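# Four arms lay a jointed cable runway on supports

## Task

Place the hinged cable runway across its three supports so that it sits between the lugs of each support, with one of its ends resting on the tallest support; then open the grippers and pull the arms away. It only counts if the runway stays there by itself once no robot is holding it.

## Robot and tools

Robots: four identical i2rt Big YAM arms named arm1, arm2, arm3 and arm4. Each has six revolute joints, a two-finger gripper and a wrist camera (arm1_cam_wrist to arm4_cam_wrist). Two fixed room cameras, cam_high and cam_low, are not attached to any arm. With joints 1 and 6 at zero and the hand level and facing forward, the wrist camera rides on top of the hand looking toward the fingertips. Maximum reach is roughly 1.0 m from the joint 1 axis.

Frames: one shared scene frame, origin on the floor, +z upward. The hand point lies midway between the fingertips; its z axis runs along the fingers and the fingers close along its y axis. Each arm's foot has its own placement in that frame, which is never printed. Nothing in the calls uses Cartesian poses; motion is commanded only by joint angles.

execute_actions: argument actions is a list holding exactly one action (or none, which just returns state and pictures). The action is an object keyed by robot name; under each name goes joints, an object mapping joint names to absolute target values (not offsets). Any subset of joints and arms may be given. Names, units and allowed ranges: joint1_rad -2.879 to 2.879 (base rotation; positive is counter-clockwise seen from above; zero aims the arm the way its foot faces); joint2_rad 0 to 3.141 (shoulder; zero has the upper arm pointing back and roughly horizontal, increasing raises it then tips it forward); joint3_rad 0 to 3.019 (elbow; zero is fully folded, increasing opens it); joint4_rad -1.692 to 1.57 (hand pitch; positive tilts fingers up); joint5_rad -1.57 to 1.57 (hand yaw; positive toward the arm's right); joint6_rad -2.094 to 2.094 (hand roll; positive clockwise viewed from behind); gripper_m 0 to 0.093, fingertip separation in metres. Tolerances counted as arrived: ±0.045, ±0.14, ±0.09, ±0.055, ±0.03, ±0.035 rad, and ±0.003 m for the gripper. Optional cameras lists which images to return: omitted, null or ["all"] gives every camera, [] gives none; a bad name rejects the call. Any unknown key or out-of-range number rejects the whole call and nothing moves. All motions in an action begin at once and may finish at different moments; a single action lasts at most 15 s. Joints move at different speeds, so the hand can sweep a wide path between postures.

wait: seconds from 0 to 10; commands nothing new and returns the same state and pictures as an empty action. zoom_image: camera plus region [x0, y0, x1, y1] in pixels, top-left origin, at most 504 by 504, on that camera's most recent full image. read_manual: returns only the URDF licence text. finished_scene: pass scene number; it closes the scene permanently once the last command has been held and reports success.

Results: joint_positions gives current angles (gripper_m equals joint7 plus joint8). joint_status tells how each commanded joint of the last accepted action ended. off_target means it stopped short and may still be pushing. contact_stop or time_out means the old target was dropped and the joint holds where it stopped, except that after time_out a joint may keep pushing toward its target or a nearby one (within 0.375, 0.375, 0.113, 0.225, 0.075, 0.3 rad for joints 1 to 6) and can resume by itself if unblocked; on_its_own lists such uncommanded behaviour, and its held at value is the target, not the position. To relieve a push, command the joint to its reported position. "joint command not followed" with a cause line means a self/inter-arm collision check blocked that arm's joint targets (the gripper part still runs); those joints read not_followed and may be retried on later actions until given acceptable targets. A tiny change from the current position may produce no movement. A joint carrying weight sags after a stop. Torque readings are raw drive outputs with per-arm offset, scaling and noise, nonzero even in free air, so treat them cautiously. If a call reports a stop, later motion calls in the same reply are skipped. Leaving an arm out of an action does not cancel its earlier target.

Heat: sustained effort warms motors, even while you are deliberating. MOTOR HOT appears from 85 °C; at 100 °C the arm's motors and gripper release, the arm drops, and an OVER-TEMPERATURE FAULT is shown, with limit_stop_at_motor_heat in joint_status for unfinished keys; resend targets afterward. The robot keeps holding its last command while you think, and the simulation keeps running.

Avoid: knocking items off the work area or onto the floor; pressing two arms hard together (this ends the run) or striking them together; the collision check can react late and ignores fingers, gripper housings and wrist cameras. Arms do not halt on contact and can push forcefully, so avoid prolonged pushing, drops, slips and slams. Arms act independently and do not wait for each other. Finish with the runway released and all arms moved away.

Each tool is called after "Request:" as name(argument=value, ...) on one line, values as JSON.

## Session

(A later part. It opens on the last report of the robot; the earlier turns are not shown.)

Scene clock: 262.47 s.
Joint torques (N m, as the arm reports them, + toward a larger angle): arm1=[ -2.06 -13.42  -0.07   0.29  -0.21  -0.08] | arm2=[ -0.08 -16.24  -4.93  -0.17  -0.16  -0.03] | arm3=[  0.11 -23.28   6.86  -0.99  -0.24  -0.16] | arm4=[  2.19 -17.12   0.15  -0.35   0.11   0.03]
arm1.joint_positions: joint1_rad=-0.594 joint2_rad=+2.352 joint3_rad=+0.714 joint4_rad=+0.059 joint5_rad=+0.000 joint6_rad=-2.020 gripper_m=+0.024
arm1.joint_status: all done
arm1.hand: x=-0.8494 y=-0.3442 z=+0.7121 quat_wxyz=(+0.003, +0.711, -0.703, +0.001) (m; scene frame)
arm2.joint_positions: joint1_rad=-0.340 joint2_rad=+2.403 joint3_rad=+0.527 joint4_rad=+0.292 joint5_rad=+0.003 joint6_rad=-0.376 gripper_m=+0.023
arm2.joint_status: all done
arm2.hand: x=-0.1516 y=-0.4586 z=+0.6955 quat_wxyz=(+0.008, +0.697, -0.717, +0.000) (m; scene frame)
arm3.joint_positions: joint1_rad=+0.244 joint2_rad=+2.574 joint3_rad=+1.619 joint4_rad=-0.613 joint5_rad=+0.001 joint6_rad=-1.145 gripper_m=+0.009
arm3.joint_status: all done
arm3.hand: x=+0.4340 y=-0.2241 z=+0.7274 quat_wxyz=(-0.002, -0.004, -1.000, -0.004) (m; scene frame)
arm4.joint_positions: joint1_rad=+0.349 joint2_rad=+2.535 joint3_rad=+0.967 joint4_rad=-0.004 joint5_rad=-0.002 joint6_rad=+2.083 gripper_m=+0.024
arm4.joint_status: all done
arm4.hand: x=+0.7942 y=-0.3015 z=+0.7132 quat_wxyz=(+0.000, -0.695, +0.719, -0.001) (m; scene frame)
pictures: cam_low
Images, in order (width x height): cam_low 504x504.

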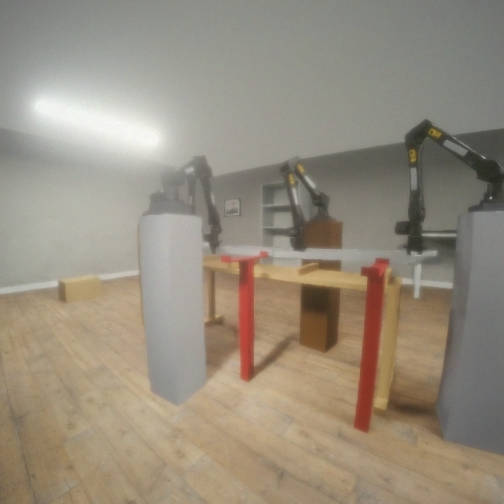

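Request:
execute_actions(actions=[{"arm1":{"joints":{"joint1_rad":-0.62,"joint2_rad":2.038,"joint3_rad":0.631,"joint4_rad":-0.125}},"arm2":{"joints":{"joint2_rad":1.932,"joint3_rad":0.368,"joint4_rad":0.036}},"arm3":{"joints":{"joint2_rad":2.287,"joint3_rad":1.563,"joint4_rad":-0.728}},"arm4":{"joints":{"joint2_rad":2.252,"joint3_rad":0.848,"joint4_rad":-0.126}}}], cameras=[])

Request:
execute_actions(actions=[{"arm1":{"joints":{"joint2_rad":1.757,"joint3_rad":0.60,"joint4_rad":-0.377}},"arm2":{"joints":{"joint2_rad":1.55,"joint3_rad":0.35,"joint4_rad":-0.324}},"arm3":{"joints":{"joint2_rad":2.138,"joint3_rad":1.545,"joint4_rad":-0.855}},"arm4":{"joints":{"joint2_rad":2.01,"joint3_rad":0.785,"joint4_rad":-0.303}}}])

Scene clock: 273.53 s.
Joint torques (N m, as the arm reports them, + toward a larger angle): arm1=[ -1.14 -12.2    1.52   0.29  -0.21   0.09] | arm2=[ -0.04 -14.78  -2.42  -0.38  -0.39  -0.03] | arm3=[  0.5  -23.17   8.04  -0.84  -0.47  -0.13] | arm4=[  2.04 -15.92   1.49  -0.35   0.18   0.02]
arm1.joint_positions: joint1_rad=-0.610 joint2_rad=+2.078 joint3_rad=+0.631 joint4_rad=-0.119 joint5_rad=+0.000 joint6_rad=-2.037 gripper_m=+0.024
arm1.joint_status: all done
arm1.hand: x=-0.8484 y=-0.3496 z=+0.7910 quat_wxyz=(+0.001, +0.711, -0.703, +0.006) (m; scene frame)
arm2.joint_positions: joint1_rad=-0.340 joint2_rad=+2.022 joint3_rad=+0.395 joint4_rad=+0.055 joint5_rad=+0.009 joint6_rad=-0.378 gripper_m=+0.023
arm2.joint_status: all done
arm2.hand: x=-0.1513 y=-0.4626 z=+0.7850 quat_wxyz=(+0.002, +0.698, -0.716, +0.000) (m; scene frame)
arm3.joint_positions: joint1_rad=+0.244 joint2_rad=+2.394 joint3_rad=+1.544 joint4_rad=-0.715 joint5_rad=+0.007 joint6_rad=-1.145 gripper_m=+0.009
arm3.joint_status: all done
arm3.hand: x=+0.4327 y=-0.2254 z=+0.8132 quat_wxyz=(+0.000, -0.004, -1.000, -0.003) (m; scene frame)
arm4.joint_positions: joint1_rad=+0.351 joint2_rad=+2.295 joint3_rad=+0.852 joint4_rad=-0.121 joint5_rad=-0.004 joint6_rad=+2.083 gripper_m=+0.024
arm4.joint_status: all done
arm4.hand: x=+0.7938 y=-0.3032 z=+0.7947 quat_wxyz=(-0.004, -0.696, +0.718, -0.001) (m; scene frame)
pictures: none
No camera images: the call's "cameras" was empty. Leave "cameras" out to get every camera's image.

Scene clock: 274.57 s.
Joint torques (N m, as the arm reports them, + toward a larger angle): arm1=[ -0.87 -11.26   3.21   0.02  -0.32   0.13] | arm2=[ -0.22 -12.8    1.75  -1.01  -0.15  -0.01] | arm3=[  0.21 -22.76   9.28  -0.97  -0.48  -0.11] | arm4=[  1.74 -15.25   3.01  -0.51   0.16  -0.01]
arm1.joint_positions: joint1_rad=-0.615 joint2_rad=+1.798 joint3_rad=+0.602 joint4_rad=-0.366 joint5_rad=+0.003 joint6_rad=-2.041 gripper_m=+0.024
arm1.joint_status: all done
arm1.hand: x=-0.8477 y=-0.3518 z=+0.8704 quat_wxyz=(+0.002, +0.711, -0.703, +0.009) (m; scene frame)
arm2.joint_positions: joint1_rad=-0.340 joint2_rad=+1.631 joint3_rad=+0.355 joint4_rad=-0.288 joint5_rad=+0.003 joint6_rad=-0.377 gripper_m=+0.023
arm2.joint_status: all done
arm2.hand: x=-0.1518 y=-0.4632 z=+0.8636 quat_wxyz=(-0.001, +0.698, -0.716, -0.004) (m; scene frame)
arm3.joint_positions: joint1_rad=+0.243 joint2_rad=+2.247 joint3_rad=+1.521 joint4_rad=-0.843 joint5_rad=+0.007 joint6_rad=-1.145 gripper_m=+0.009
arm3.joint_status: all done
arm3.hand: x=+0.4313 y=-0.2257 z=+0.8921 quat_wxyz=(+0.001, -0.004, -1.000, -0.004) (m; scene frame)
arm4.joint_positions: joint1_rad=+0.355 joint2_rad=+2.056 joint3_rad=+0.790 joint4_rad=-0.295 joint5_rad=-0.003 joint6_rad=+2.087 gripper_m=+0.024
arm4.joint_status: all done
arm4.hand: x=+0.7929 y=-0.3052 z=+0.8742 quat_wxyz=(-0.005, -0.696, +0.718, +0.000) (m; scene frame)
pictures: arm1_cam_wrist, arm2_cam_wrist, arm3_cam_wrist, arm4_cam_wrist, cam_high, cam_low
Images, in order (width x height): arm1_cam_wrist 616x616, arm2_cam_wrist 616x616, arm3_cam_wrist 616x616, arm4_cam_wrist 616x616, cam_high 504x504, cam_low 504x504.

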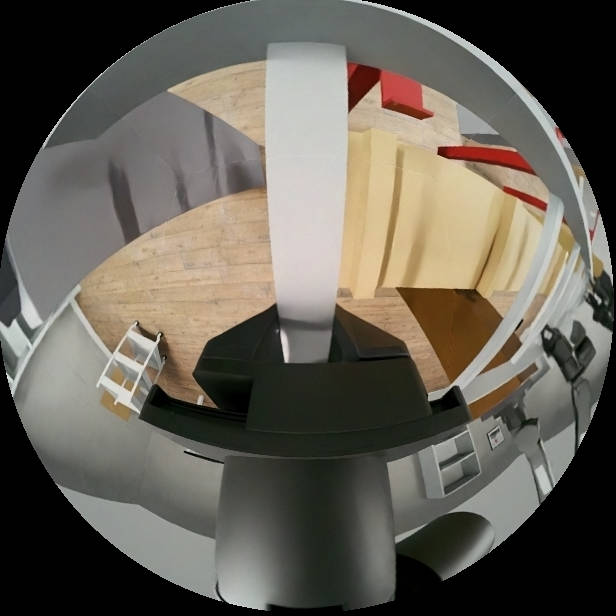

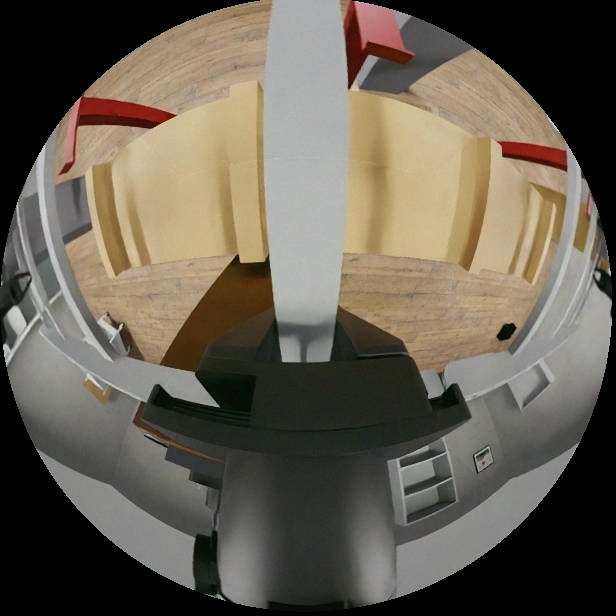

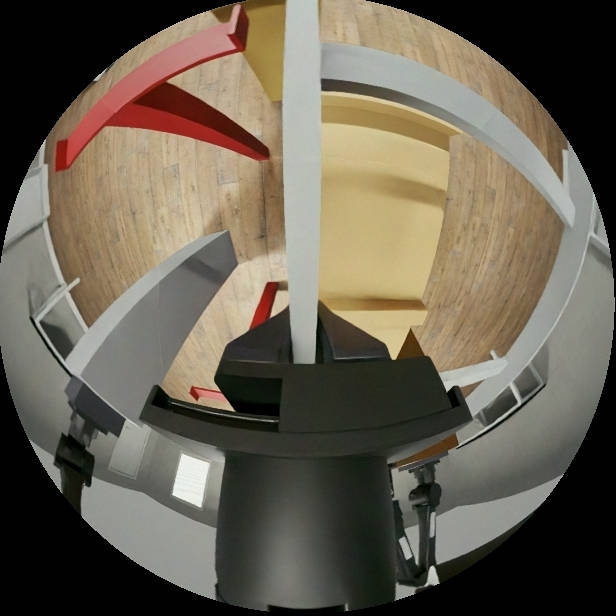

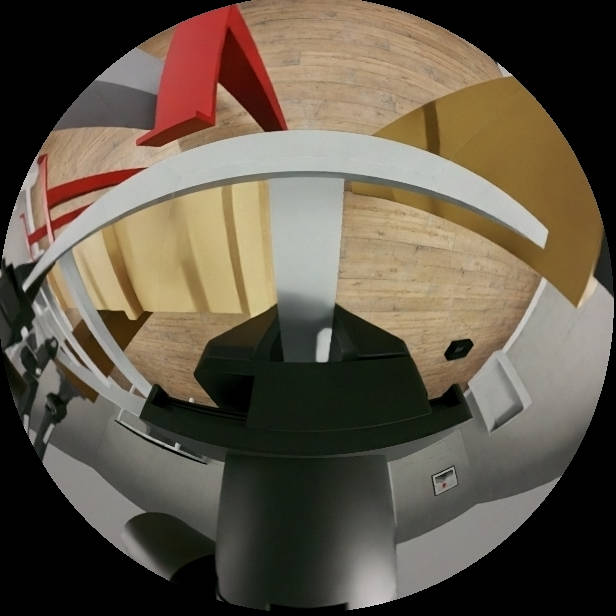

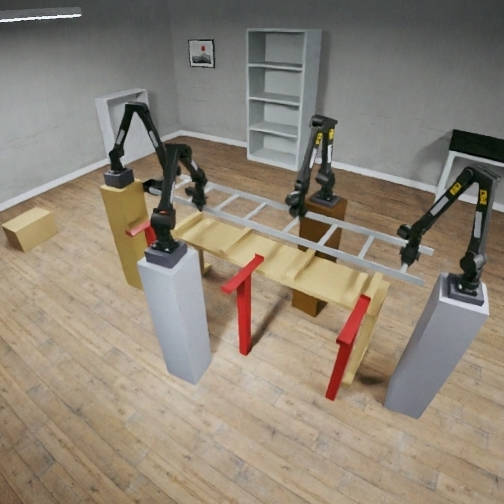

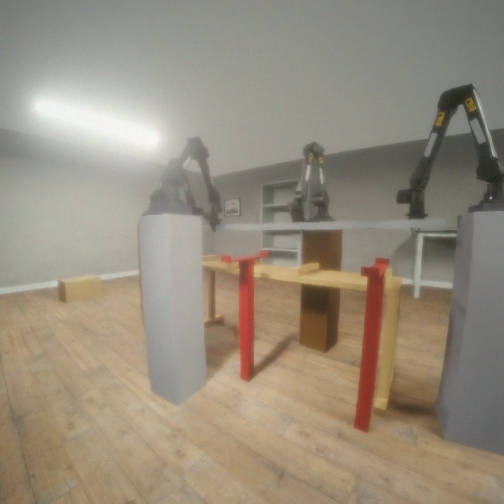

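Request:
zoom_image(camera="arm4_cam_wrist", region=[110, 0, 310, 170])

Request:
zoom_image(camera="arm3_cam_wrist", region=[40, 0, 300, 190])

Request:
zoom_image(camera="arm1_cam_wrist", region=[330, 40, 480, 150])

Request:
zoom_image(camera="arm2_cam_wrist", region=[320, 0, 470, 110])

Region (110, 0, 310, 170) of arm4_cam_wrist's 616x616 image, scaled by 2.520, with more detail than that image has; it fills the top 428 rows of this view, and the rest is white.

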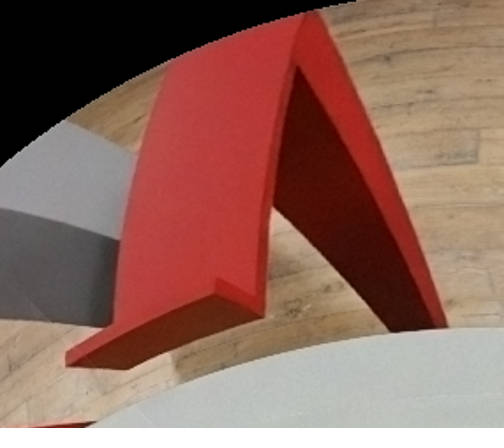

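Region (40, 0, 300, 190) of arm3_cam_wrist's 616x616 image, scaled by 1.938, with more detail than that image has; it fills the top 368 rows of this view, and the rest is white.

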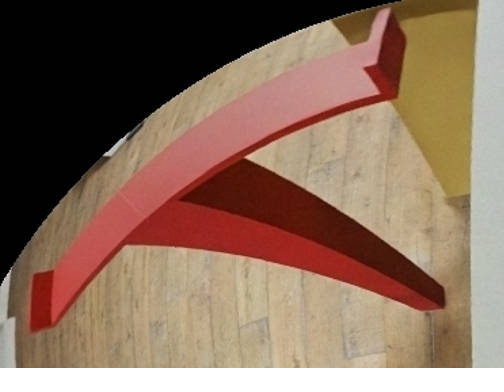

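Region (330, 40, 480, 150) of arm1_cam_wrist's 616x616 image, scaled by 3.360, with more detail than that image has; it fills the top 370 rows of this view, and the rest is white.

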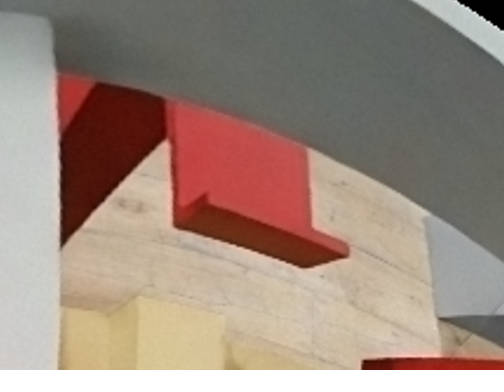

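Region (320, 0, 470, 110) of arm2_cam_wrist's 616x616 image, scaled by 3.360, with more detail than that image has; it fills the top 370 rows of this view, and the rest is white.

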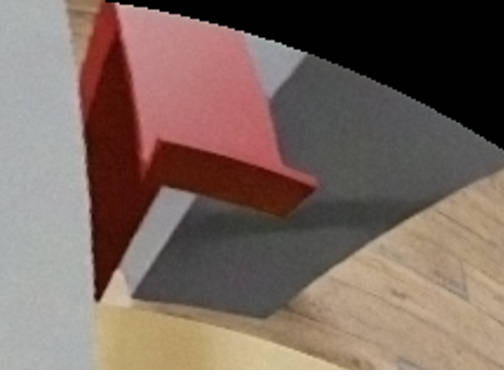

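Request:
execute_actions(actions=[{"arm1":{"joints":{"joint1_rad":-0.207,"joint2_rad":1.715,"joint3_rad":0.513,"joint4_rad":-0.32,"joint6_rad":-1.635}},"arm2":{"joints":{"joint1_rad":-0.19,"joint2_rad":1.735,"joint3_rad":0.705,"joint4_rad":-0.48,"joint6_rad":-0.235}},"arm3":{"joints":{"joint1_rad":0.359,"joint2_rad":1.948,"joint3_rad":1.13,"joint4_rad":-0.628,"joint6_rad":-1.035}},"arm4":{"joints":{"joint1_rad":-0.003,"joint2_rad":1.982,"joint3_rad":0.675,"joint4_rad":-0.216,"joint6_rad":1.73}}}], cameras=[])

Request:
execute_actions(actions=[{"arm1":{"joints":{"joint1_rad":0.215,"joint2_rad":1.76,"joint3_rad":0.568,"joint4_rad":-0.363,"joint6_rad":-1.213}},"arm2":{"joints":{"joint1_rad":-0.121,"joint2_rad":1.90,"joint3_rad":1.10,"joint4_rad":-0.66,"joint6_rad":-0.17}},"arm3":{"joints":{"joint1_rad":0.531,"joint2_rad":1.789,"joint3_rad":0.803,"joint4_rad":-0.463,"joint6_rad":-0.866}},"arm4":{"joints":{"joint1_rad":-0.386,"joint2_rad":1.99,"joint3_rad":0.703,"joint4_rad":-0.245,"joint6_rad":1.343}}}], cameras=["cam_low"])

Scene clock: 355.70 s.
Joint torques (N m, as the arm reports them, + toward a larger angle): arm1=[  0.37 -11.21   3.09   0.48  -0.46   0.17] | arm2=[  0.94 -16.1    4.19  -1.55  -0.12   0.01] | arm3=[  1.46 -19.62   7.5   -0.21  -0.55  -0.14] | arm4=[  1.62 -14.49   2.68  -0.41   0.1    0.07]
arm1.joint_positions: joint1_rad=-0.218 joint2_rad=+1.766 joint3_rad=+0.510 joint4_rad=-0.318 joint5_rad=+0.005 joint6_rad=-1.649 gripper_m=+0.024
arm1.joint_status: all done
arm1.hand: x=-0.8511 y=-0.2299 z=+0.8662 quat_wxyz=(+0.005, +0.713, -0.701, +0.004) (m; scene frame)
arm2.joint_positions: joint1_rad=-0.197 joint2_rad=+1.812 joint3_rad=+0.690 joint4_rad=-0.429 joint5_rad=+0.002 joint6_rad=-0.239 gripper_m=+0.023
arm2.joint_status: all done
arm2.hand: x=-0.1503 y=-0.3331 z=+0.8627 quat_wxyz=(-0.006, +0.699, -0.715, -0.008) (m; scene frame)
arm3.joint_positions: joint1_rad=+0.353 joint2_rad=+2.055 joint3_rad=+1.110 joint4_rad=-0.631 joint5_rad=+0.008 joint6_rad=-1.042 gripper_m=+0.009
arm3.joint_status: all done
arm3.hand: x=+0.4309 y=-0.0947 z=+0.8884 quat_wxyz=(+0.003, +0.000, -1.000, -0.006) (m; scene frame)
arm4.joint_positions: joint1_rad=-0.005 joint2_rad=+2.031 joint3_rad=+0.674 joint4_rad=-0.210 joint5_rad=-0.001 joint6_rad=+1.725 gripper_m=+0.024
arm4.joint_status: all done
arm4.hand: x=+0.7945 y=-0.1715 z=+0.8710 quat_wxyz=(-0.002, -0.697, +0.717, +0.001) (m; scene frame)
pictures: none
No camera images: the call's "cameras" was empty. Leave "cameras" out to get every camera's image.

Scene clock: 356.83 s.
Joint torques (N m, as the arm reports them, + toward a larger angle): arm1=[ 0.74 -9.35  4.43 -0.18 -0.22  0.24] | arm2=[  0.52 -21.61   7.02  -1.64  -0.1   -0.03] | arm3=[  1.6  -16.72   6.51  -0.56  -0.77  -0.18] | arm4=[  1.62 -13.83   3.34  -0.69  -0.3    0.05]
arm1.joint_positions: joint1_rad=+0.199 joint2_rad=+1.780 joint3_rad=+0.549 joint4_rad=-0.348 joint5_rad=+0.001 joint6_rad=-1.234 gripper_m=+0.024
arm1.joint_status: all done
arm1.hand: x=-0.8554 y=-0.1102 z=+0.8662 quat_wxyz=(+0.006, +0.713, -0.701, +0.003) (m; scene frame)
arm2.joint_positions: joint1_rad=-0.124 joint2_rad=+1.997 joint3_rad=+1.060 joint4_rad=-0.606 joint5_rad=+0.002 joint6_rad=-0.168 gripper_m=+0.023
arm2.joint_status: all done
arm2.hand: x=-0.1521 y=-0.2054 z=+0.8643 quat_wxyz=(-0.009, +0.700, -0.714, -0.011) (m; scene frame)
arm3.joint_positions: joint1_rad=+0.522 joint2_rad=+1.895 joint3_rad=+0.777 joint4_rad=-0.459 joint5_rad=+0.013 joint6_rad=-0.876 gripper_m=+0.009
arm3.joint_status: all done
arm3.hand: x=+0.4274 y=+0.0340 z=+0.8900 quat_wxyz=(+0.005, +0.001, -1.000, -0.004) (m; scene frame)
arm4.joint_positions: joint1_rad=-0.386 joint2_rad=+2.028 joint3_rad=+0.697 joint4_rad=-0.230 joint5_rad=+0.010 joint6_rad=+1.341 gripper_m=+0.024
arm4.joint_status: all done
arm4.hand: x=+0.7938 y=-0.0411 z=+0.8738 quat_wxyz=(+0.002, -0.698, +0.716, +0.007) (m; scene frame)
pictures: cam_low
Images, in order (width x height): cam_low 504x504.

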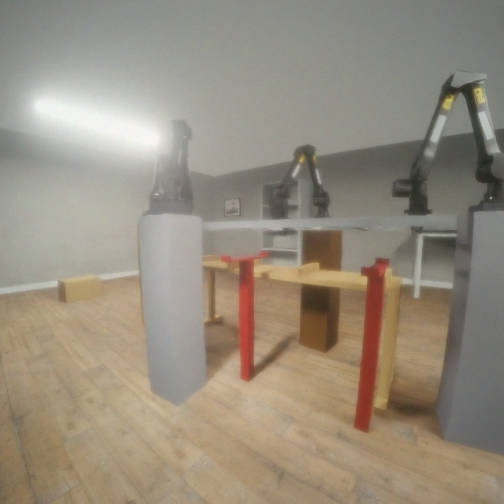

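Request:
execute_actions(actions=[])

Scene clock: 374.53 s.
Joint torques (N m, as the arm reports them, + toward a larger angle): arm1=[ 0.79 -9.24  4.44 -0.17 -0.23  0.23] | arm2=[  0.59 -21.35   7.14  -1.69  -0.1   -0.03] | arm3=[  1.95 -16.7    6.58  -0.51  -0.75  -0.11] | arm4=[  1.48 -13.82   3.36  -0.68  -0.3    0.05]
arm1.joint_positions: joint1_rad=+0.199 joint2_rad=+1.780 joint3_rad=+0.549 joint4_rad=-0.348 joint5_rad=+0.001 joint6_rad=-1.234 gripper_m=+0.024
arm1.joint_status: all done
arm1.hand: x=-0.8554 y=-0.1102 z=+0.8662 quat_wxyz=(+0.006, +0.713, -0.701, +0.003) (m; scene frame)
arm2.joint_positions: joint1_rad=-0.124 joint2_rad=+1.997 joint3_rad=+1.060 joint4_rad=-0.606 joint5_rad=+0.002 joint6_rad=-0.168 gripper_m=+0.023
arm2.joint_status: all done
arm2.hand: x=-0.1521 y=-0.2054 z=+0.8643 quat_wxyz=(-0.009, +0.700, -0.714, -0.011) (m; scene frame)
arm3.joint_positions: joint1_rad=+0.522 joint2_rad=+1.895 joint3_rad=+0.777 joint4_rad=-0.459 joint5_rad=+0.013 joint6_rad=-0.876 gripper_m=+0.009
arm3.joint_status: all done
arm3.hand: x=+0.4274 y=+0.0340 z=+0.8900 quat_wxyz=(+0.005, +0.001, -1.000, -0.004) (m; scene frame)
arm4.joint_positions: joint1_rad=-0.386 joint2_rad=+2.028 joint3_rad=+0.697 joint4_rad=-0.230 joint5_rad=+0.010 joint6_rad=+1.341 gripper_m=+0.024
arm4.joint_status: all done
arm4.hand: x=+0.7938 y=-0.0411 z=+0.8738 quat_wxyz=(+0.002, -0.698, +0.716, +0.007) (m; scene frame)
pictures: arm1_cam_wrist, arm2_cam_wrist, arm3_cam_wrist, arm4_cam_wrist, cam_high, cam_low
Images, in order (width x height): arm1_cam_wrist 616x616, arm2_cam_wrist 616x616, arm3_cam_wrist 616x616, arm4_cam_wrist 616x616, cam_high 504x504, cam_low 504x504.

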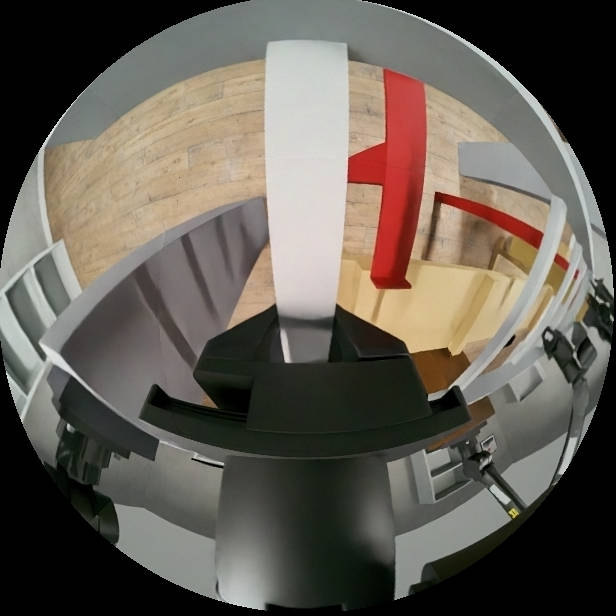

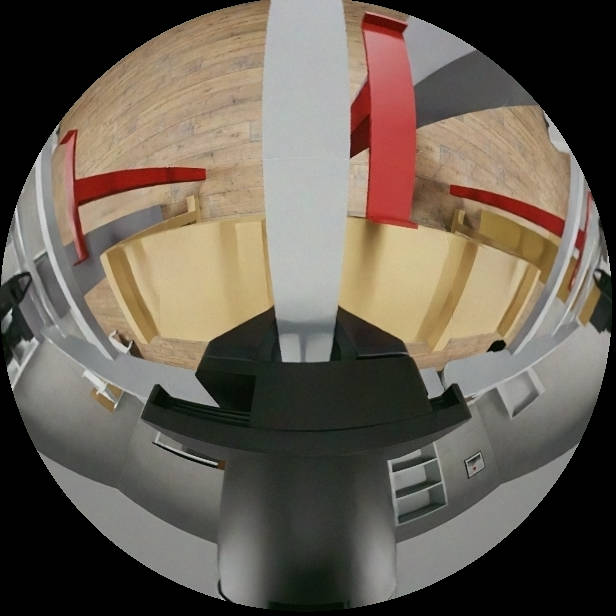

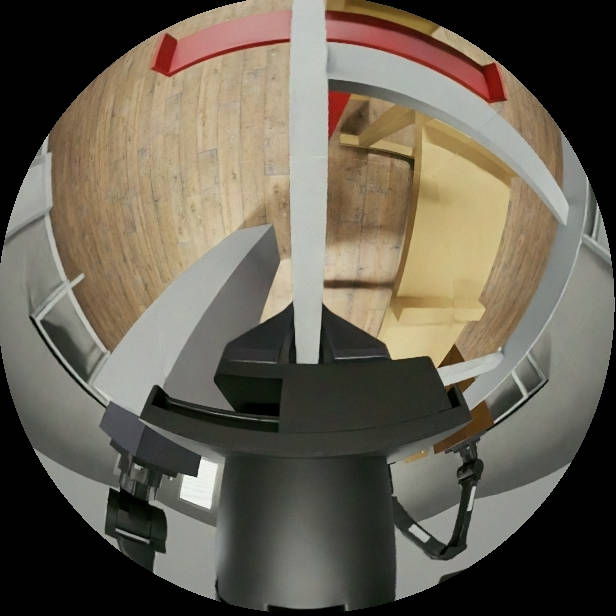

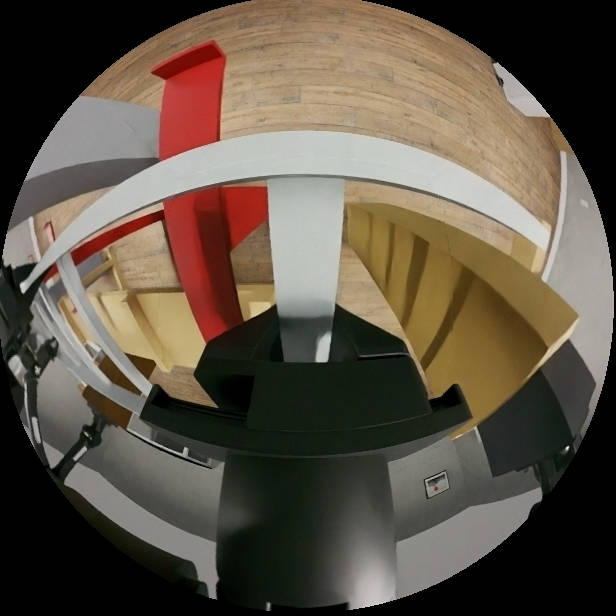

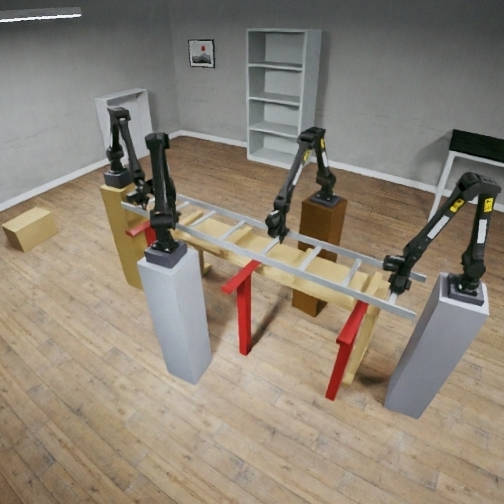

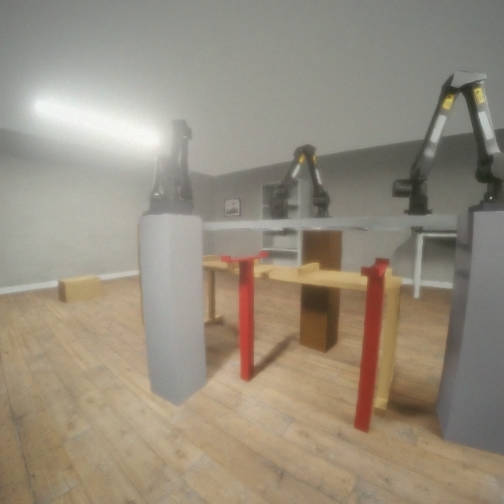

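Request:
execute_actions(actions=[{"arm1":{"joints":{"joint1_rad":0.54,"joint2_rad":1.83,"joint3_rad":0.755,"joint4_rad":-0.455,"joint6_rad":-0.885}},"arm2":{"joints":{"joint1_rad":-0.083,"joint2_rad":2.095,"joint3_rad":1.558,"joint4_rad":-0.90,"joint6_rad":-0.135}},"arm3":{"joints":{"joint1_rad":0.815,"joint2_rad":1.67,"joint3_rad":0.57,"joint4_rad":-0.342,"joint6_rad":-0.578}},"arm4":{"joints":{"joint1_rad":-0.70,"joint2_rad":2.03,"joint3_rad":0.86,"joint4_rad":-0.37,"joint6_rad":1.02}}}])

Scene clock: 380.10 s.
Joint torques (N m, as the arm reports them, + toward a larger angle): arm1=[  0.95 -12.78   5.51   0.36  -0.53   0.31] | arm2=[  0.67 -25.93  10.58  -2.53  -0.04  -0.02] | arm3=[  1.1  -13.32   6.63  -0.06  -0.92  -0.05] | arm4=[  1.79 -13.56   5.31  -0.56  -0.47   0.03]
arm1.joint_positions: joint1_rad=+0.524 joint2_rad=+1.871 joint3_rad=+0.728 joint4_rad=-0.451 joint5_rad=+0.007 joint6_rad=-0.915 gripper_m=+0.024
arm1.joint_status: all done
arm1.hand: x=-0.8551 y=+0.0081 z=+0.8632 quat_wxyz=(+0.014, +0.715, -0.699, +0.006) (m; scene frame)
arm2.joint_positions: joint1_rad=-0.087 joint2_rad=+2.205 joint3_rad=+1.486 joint4_rad=-0.824 joint5_rad=+0.000 joint6_rad=-0.135 gripper_m=+0.023
arm2.joint_status: joint4_rad time_out (moved -0.217 of -0.294); the others done
arm2.on_its_own: joint4_rad reads -0.824 and still pushes toward -0.900 since a time_out
arm2.hand: x=-0.1512 y=-0.0813 z=+0.8691 quat_wxyz=(-0.008, +0.702, -0.712, -0.012) (m; scene frame)
arm3.joint_positions: joint1_rad=+0.806 joint2_rad=+1.764 joint3_rad=+0.536 joint4_rad=-0.352 joint5_rad=+0.017 joint6_rad=-0.595 gripper_m=+0.009
arm3.joint_status: all done
arm3.hand: x=+0.4270 y=+0.1586 z=+0.8964 quat_wxyz=(+0.007, +0.002, -1.000, -0.002) (m; scene frame)
arm4.joint_positions: joint1_rad=-0.704 joint2_rad=+2.048 joint3_rad=+0.843 joint4_rad=-0.358 joint5_rad=+0.015 joint6_rad=+1.021 gripper_m=+0.024
arm4.joint_status: all done
arm4.hand: x=+0.7951 y=+0.0868 z=+0.8837 quat_wxyz=(+0.006, -0.698, +0.716, +0.006) (m; scene frame)
pictures: arm1_cam_wrist, arm2_cam_wrist, arm3_cam_wrist, arm4_cam_wrist, cam_high, cam_low
Images, in order (width x height): arm1_cam_wrist 616x616, arm2_cam_wrist 616x616, arm3_cam_wrist 616x616, arm4_cam_wrist 616x616, cam_high 504x504, cam_low 504x504.

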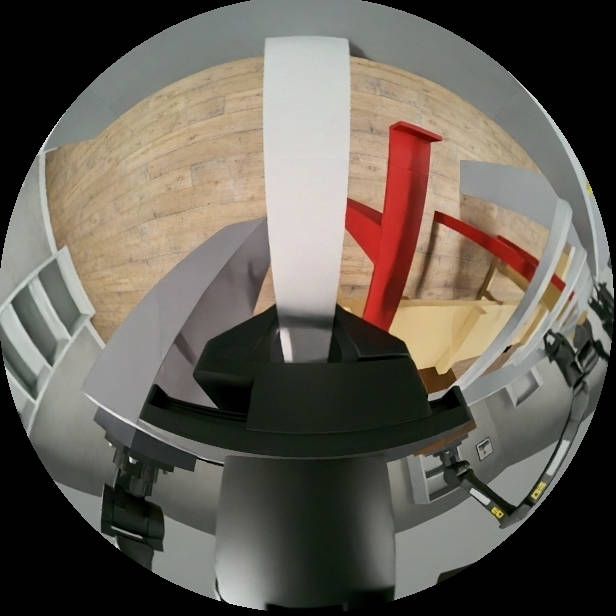

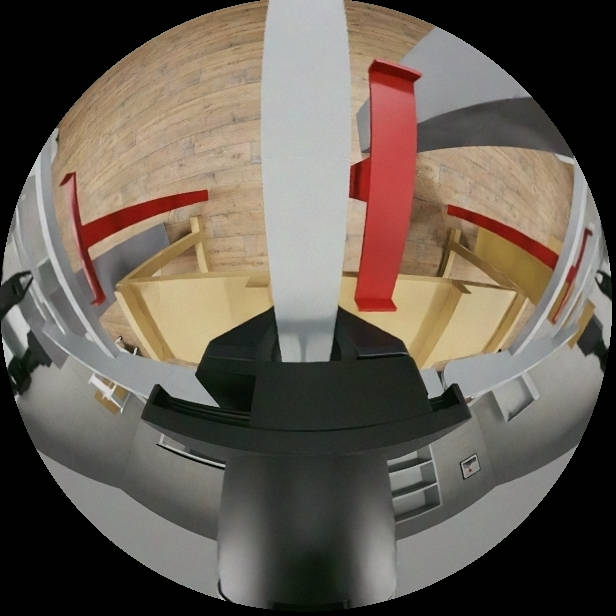

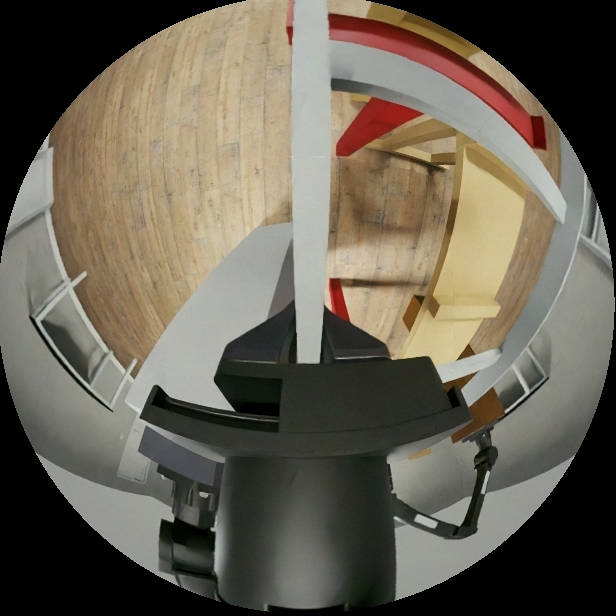

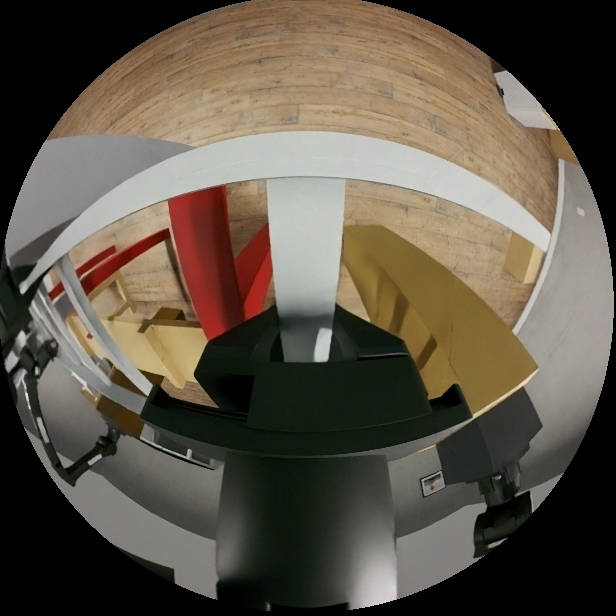

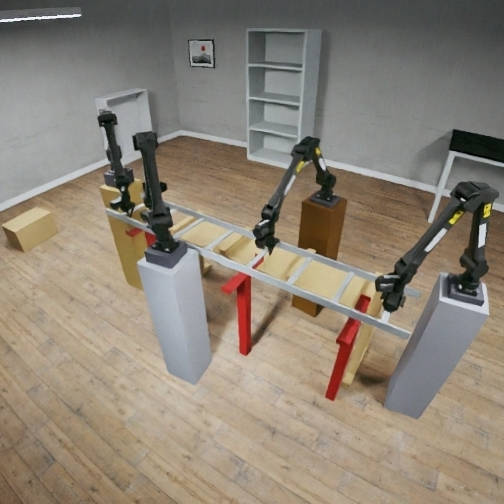

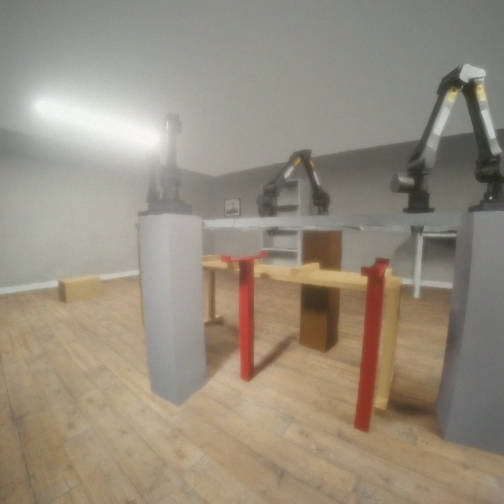

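Request:
zoom_image(camera="arm3_cam_wrist", region=[240, 0, 600, 240])

Request:
zoom_image(camera="cam_high", region=[90, 180, 440, 360])

Region (240, 0, 600, 240) of arm3_cam_wrist's 616x616 image, scaled by 1.400, with more detail than that image has.

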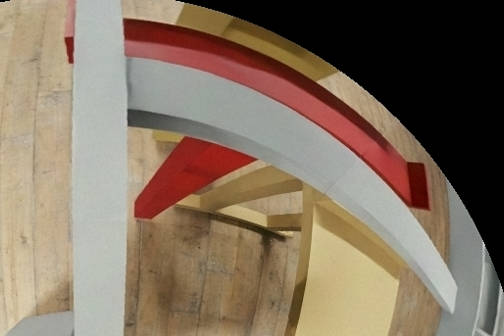

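Region (90, 180, 440, 360) of cam_high's 504x504 image, scaled by 1.440, with more detail than that image has; it fills the top 259 rows of this view, and the rest is white.

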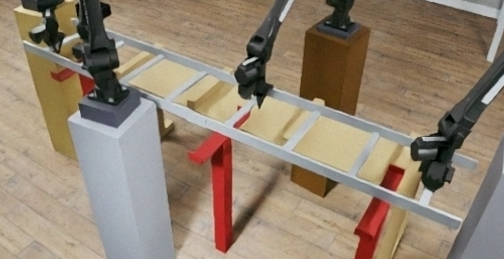

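Request:
zoom_image(camera="arm2_cam_wrist", region=[300, 40, 480, 330])

Request:
zoom_image(camera="arm1_cam_wrist", region=[300, 90, 500, 350])

Region (300, 40, 480, 330) of arm2_cam_wrist's 616x616 image, scaled by 1.738, with more detail than that image has; it fills the left 313 columns of this view, and the rest is white.

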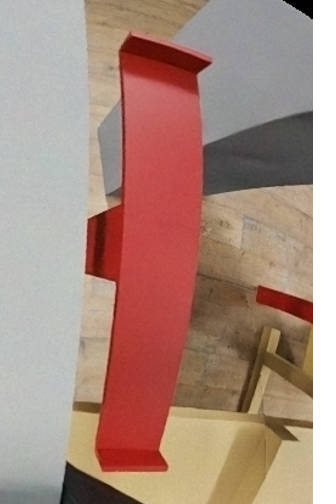

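Region (300, 90, 500, 350) of arm1_cam_wrist's 616x616 image, scaled by 1.938, with more detail than that image has; it fills the left 388 columns of this view, and the rest is white.

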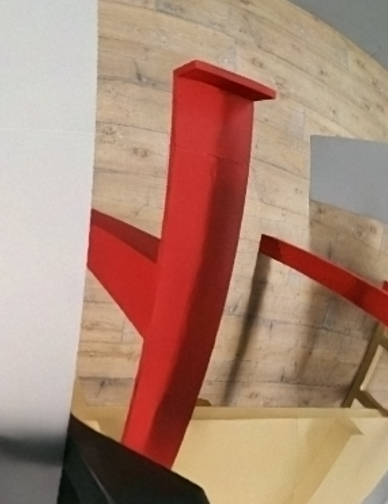

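Request:
execute_actions(actions=[{"arm1":{"joints":{"joint2_rad":1.89,"joint3_rad":0.745,"joint4_rad":-0.36}},"arm2":{"joints":{"joint1_rad":-0.088,"joint2_rad":2.145,"joint3_rad":1.56,"joint4_rad":-0.845}},"arm3":{"joints":{"joint1_rad":0.78,"joint2_rad":1.77,"joint3_rad":0.585,"joint4_rad":-0.25,"joint6_rad":-0.615}},"arm4":{"joints":{"joint1_rad":-0.675,"joint2_rad":2.115,"joint3_rad":0.865,"joint4_rad":-0.285,"joint6_rad":1.047}}}])

Scene clock: 464.57 s.
Joint torques (N m, as the arm reports them, + toward a larger angle): arm1=[  1.16 -13.56   4.4    1.61  -0.46   0.28] | arm2=[ -0.13 -25.29  10.41  -1.36   0.04  -0.03] | arm3=[  0.18 -13.73   6.11  -0.39  -0.72  -0.24] | arm4=[  2.37 -13.3    4.85  -0.27  -0.41   0.05]
arm1.joint_positions: joint1_rad=+0.524 joint2_rad=+1.940 joint3_rad=+0.728 joint4_rad=-0.382 joint5_rad=+0.006 joint6_rad=-0.911 gripper_m=+0.024
arm1.joint_status: all done
arm1.hand: x=-0.8561 y=+0.0074 z=+0.8401 quat_wxyz=(+0.014, +0.714, -0.700, +0.006) (m; scene frame)
arm2.joint_positions: joint1_rad=-0.087 joint2_rad=+2.245 joint3_rad=+1.486 joint4_rad=-0.801 joint5_rad=-0.002 joint6_rad=-0.130 gripper_m=+0.023
arm2.joint_status: all done
arm2.hand: x=-0.1526 y=-0.0854 z=+0.8461 quat_wxyz=(-0.001, +0.700, -0.714, -0.008) (m; scene frame)
arm3.joint_positions: joint1_rad=+0.781 joint2_rad=+1.863 joint3_rad=+0.545 joint4_rad=-0.255 joint5_rad=+0.012 joint6_rad=-0.614 gripper_m=+0.009
arm3.joint_status: all done
arm3.hand: x=+0.4263 y=+0.1519 z=+0.8706 quat_wxyz=(+0.003, -0.001, -1.000, -0.002) (m; scene frame)
arm4.joint_positions: joint1_rad=-0.685 joint2_rad=+2.126 joint3_rad=+0.846 joint4_rad=-0.281 joint5_rad=+0.013 joint6_rad=+1.045 gripper_m=+0.024
arm4.joint_status: all done
arm4.hand: x=+0.7941 y=+0.0782 z=+0.8550 quat_wxyz=(+0.005, -0.697, +0.717, +0.006) (m; scene frame)
pictures: arm1_cam_wrist, arm2_cam_wrist, arm3_cam_wrist, arm4_cam_wrist, cam_high, cam_low
Images, in order (width x height): arm1_cam_wrist 616x616, arm2_cam_wrist 616x616, arm3_cam_wrist 616x616, arm4_cam_wrist 616x616, cam_high 504x504, cam_low 504x504.

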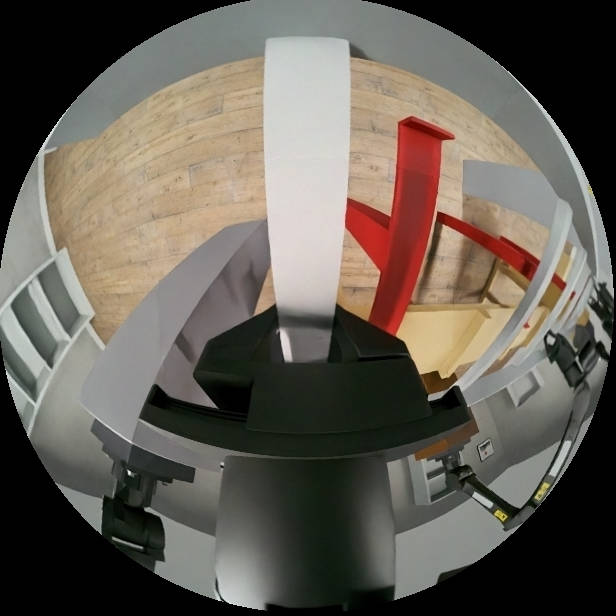

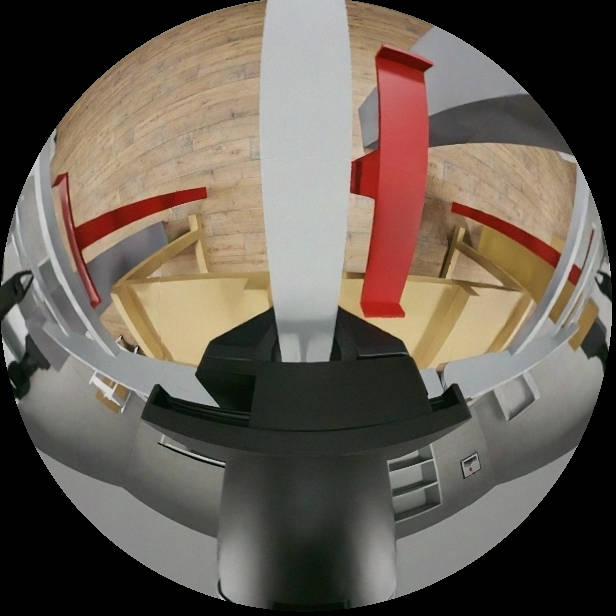

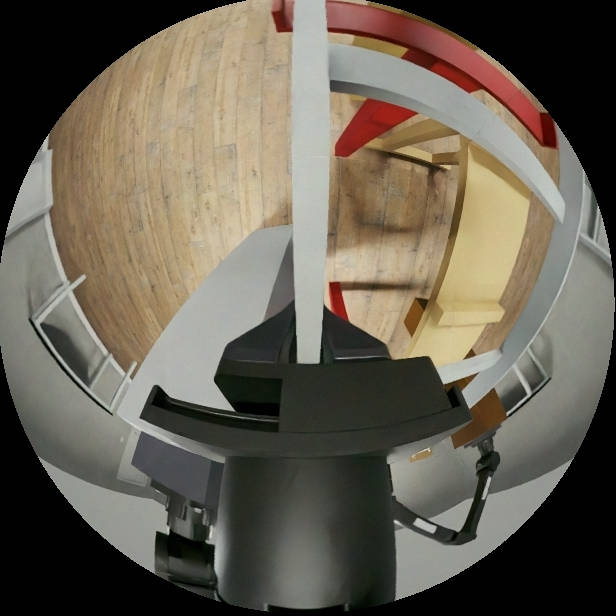

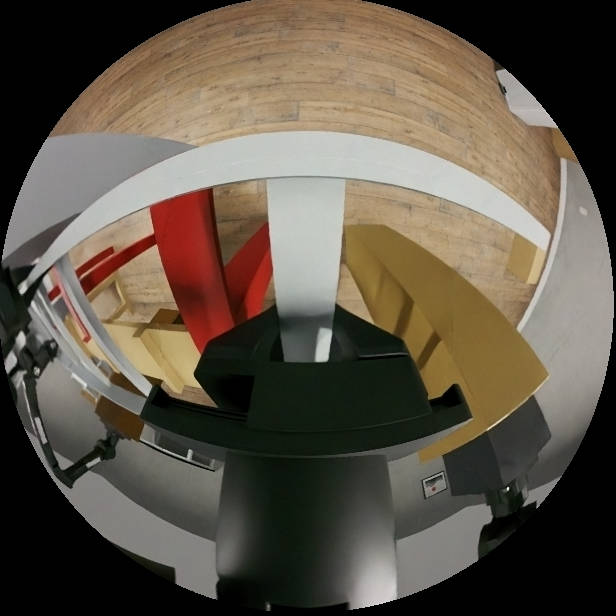

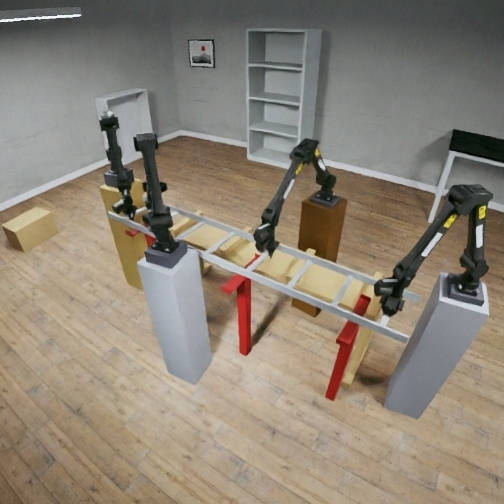

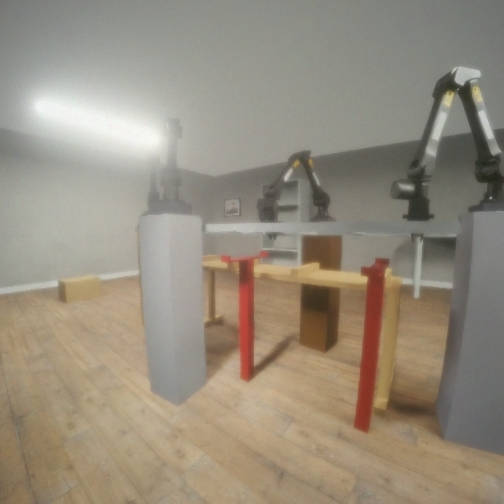

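Request:
zoom_image(camera="arm3_cam_wrist", region=[240, 0, 600, 240])

Request:
zoom_image(camera="arm2_cam_wrist", region=[300, 40, 480, 330])

Request:
zoom_image(camera="arm1_cam_wrist", region=[300, 90, 500, 350])

Region (240, 0, 600, 240) of arm3_cam_wrist's 616x616 image, scaled by 1.400, with more detail than that image has.

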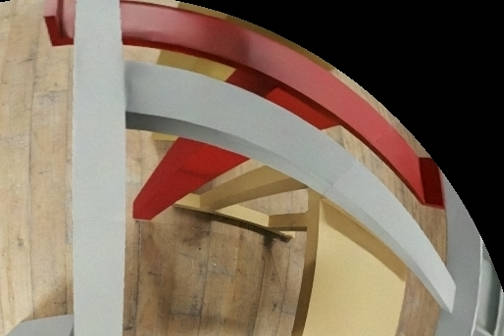

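Region (300, 40, 480, 330) of arm2_cam_wrist's 616x616 image, scaled by 1.738, with more detail than that image has; it fills the left 313 columns of this view, and the rest is white.

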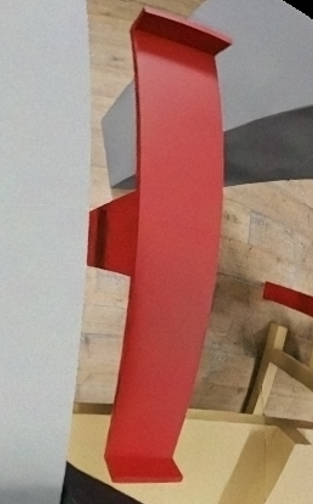

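Region (300, 90, 500, 350) of arm1_cam_wrist's 616x616 image, scaled by 1.938, with more detail than that image has; it fills the left 388 columns of this view, and the rest is white.

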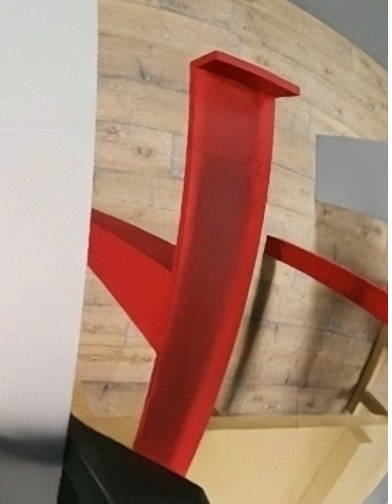

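Request:
execute_actions(actions=[{"arm1":{"joints":{"joint2_rad":1.965,"joint3_rad":0.745,"joint4_rad":-0.262}},"arm2":{"joints":{"joint2_rad":2.207,"joint3_rad":1.58,"joint4_rad":-0.81}},"arm3":{"joints":{"joint2_rad":1.872,"joint3_rad":0.597,"joint4_rad":-0.157}},"arm4":{"joints":{"joint2_rad":2.212,"joint3_rad":0.897,"joint4_rad":-0.225}}}], cameras=["arm3_cam_wrist","arm4_cam_wrist","cam_low"])

Scene clock: 510.83 s.
Joint torques (N m, as the arm reports them, + toward a larger angle): arm1=[  0.17 -14.42   3.9    1.69  -0.26   0.25] | arm2=[  0.21 -25.39  10.3   -1.27   0.24  -0.06] | arm3=[  1.01 -15.31   5.26  -0.12  -0.51  -0.23] | arm4=[  2.25 -13.66   4.27  -0.33  -0.52   0.06]
arm1.joint_positions: joint1_rad=+0.527 joint2_rad=+2.021 joint3_rad=+0.726 joint4_rad=-0.286 joint5_rad=+0.001 joint6_rad=-0.907 gripper_m=+0.024
arm1.joint_status: all done
arm1.hand: x=-0.8576 y=+0.0084 z=+0.8131 quat_wxyz=(+0.007, +0.713, -0.701, +0.004) (m; scene frame)
arm2.joint_positions: joint1_rad=-0.086 joint2_rad=+2.304 joint3_rad=+1.505 joint4_rad=-0.769 joint5_rad=-0.008 joint6_rad=-0.129 gripper_m=+0.023
arm2.joint_status: all done
arm2.hand: x=-0.1539 y=-0.0838 z=+0.8175 quat_wxyz=(+0.005, +0.700, -0.714, -0.008) (m; scene frame)
arm3.joint_positions: joint1_rad=+0.779 joint2_rad=+1.976 joint3_rad=+0.559 joint4_rad=-0.166 joint5_rad=+0.010 joint6_rad=-0.616 gripper_m=+0.009
arm3.joint_status: all done
arm3.hand: x=+0.4250 y=+0.1532 z=+0.8413 quat_wxyz=(+0.006, -0.001, -1.000, -0.006) (m; scene frame)
arm4.joint_positions: joint1_rad=-0.685 joint2_rad=+2.224 joint3_rad=+0.878 joint4_rad=-0.219 joint5_rad=+0.016 joint6_rad=+1.046 gripper_m=+0.024
arm4.joint_status: all done
arm4.hand: x=+0.7927 y=+0.0797 z=+0.8223 quat_wxyz=(+0.007, -0.697, +0.717, +0.005) (m; scene frame)
pictures: arm3_cam_wrist, arm4_cam_wrist, cam_low
Images, in order (width x height): arm3_cam_wrist 616x616, arm4_cam_wrist 616x616, cam_low 504x504.

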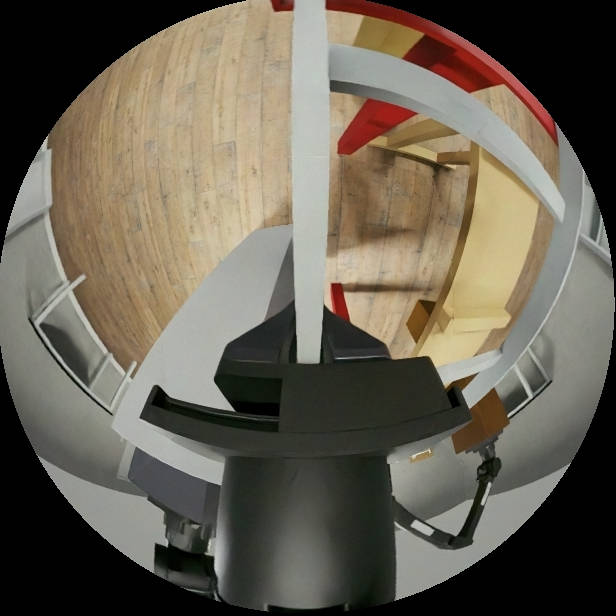

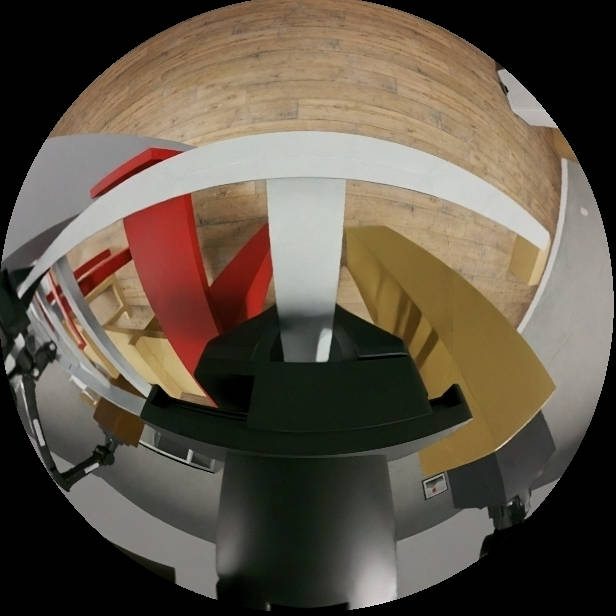

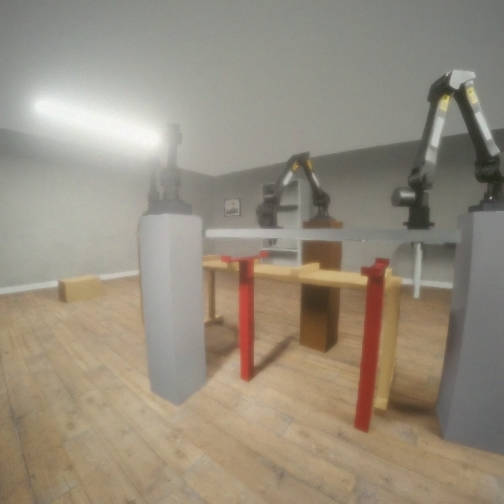

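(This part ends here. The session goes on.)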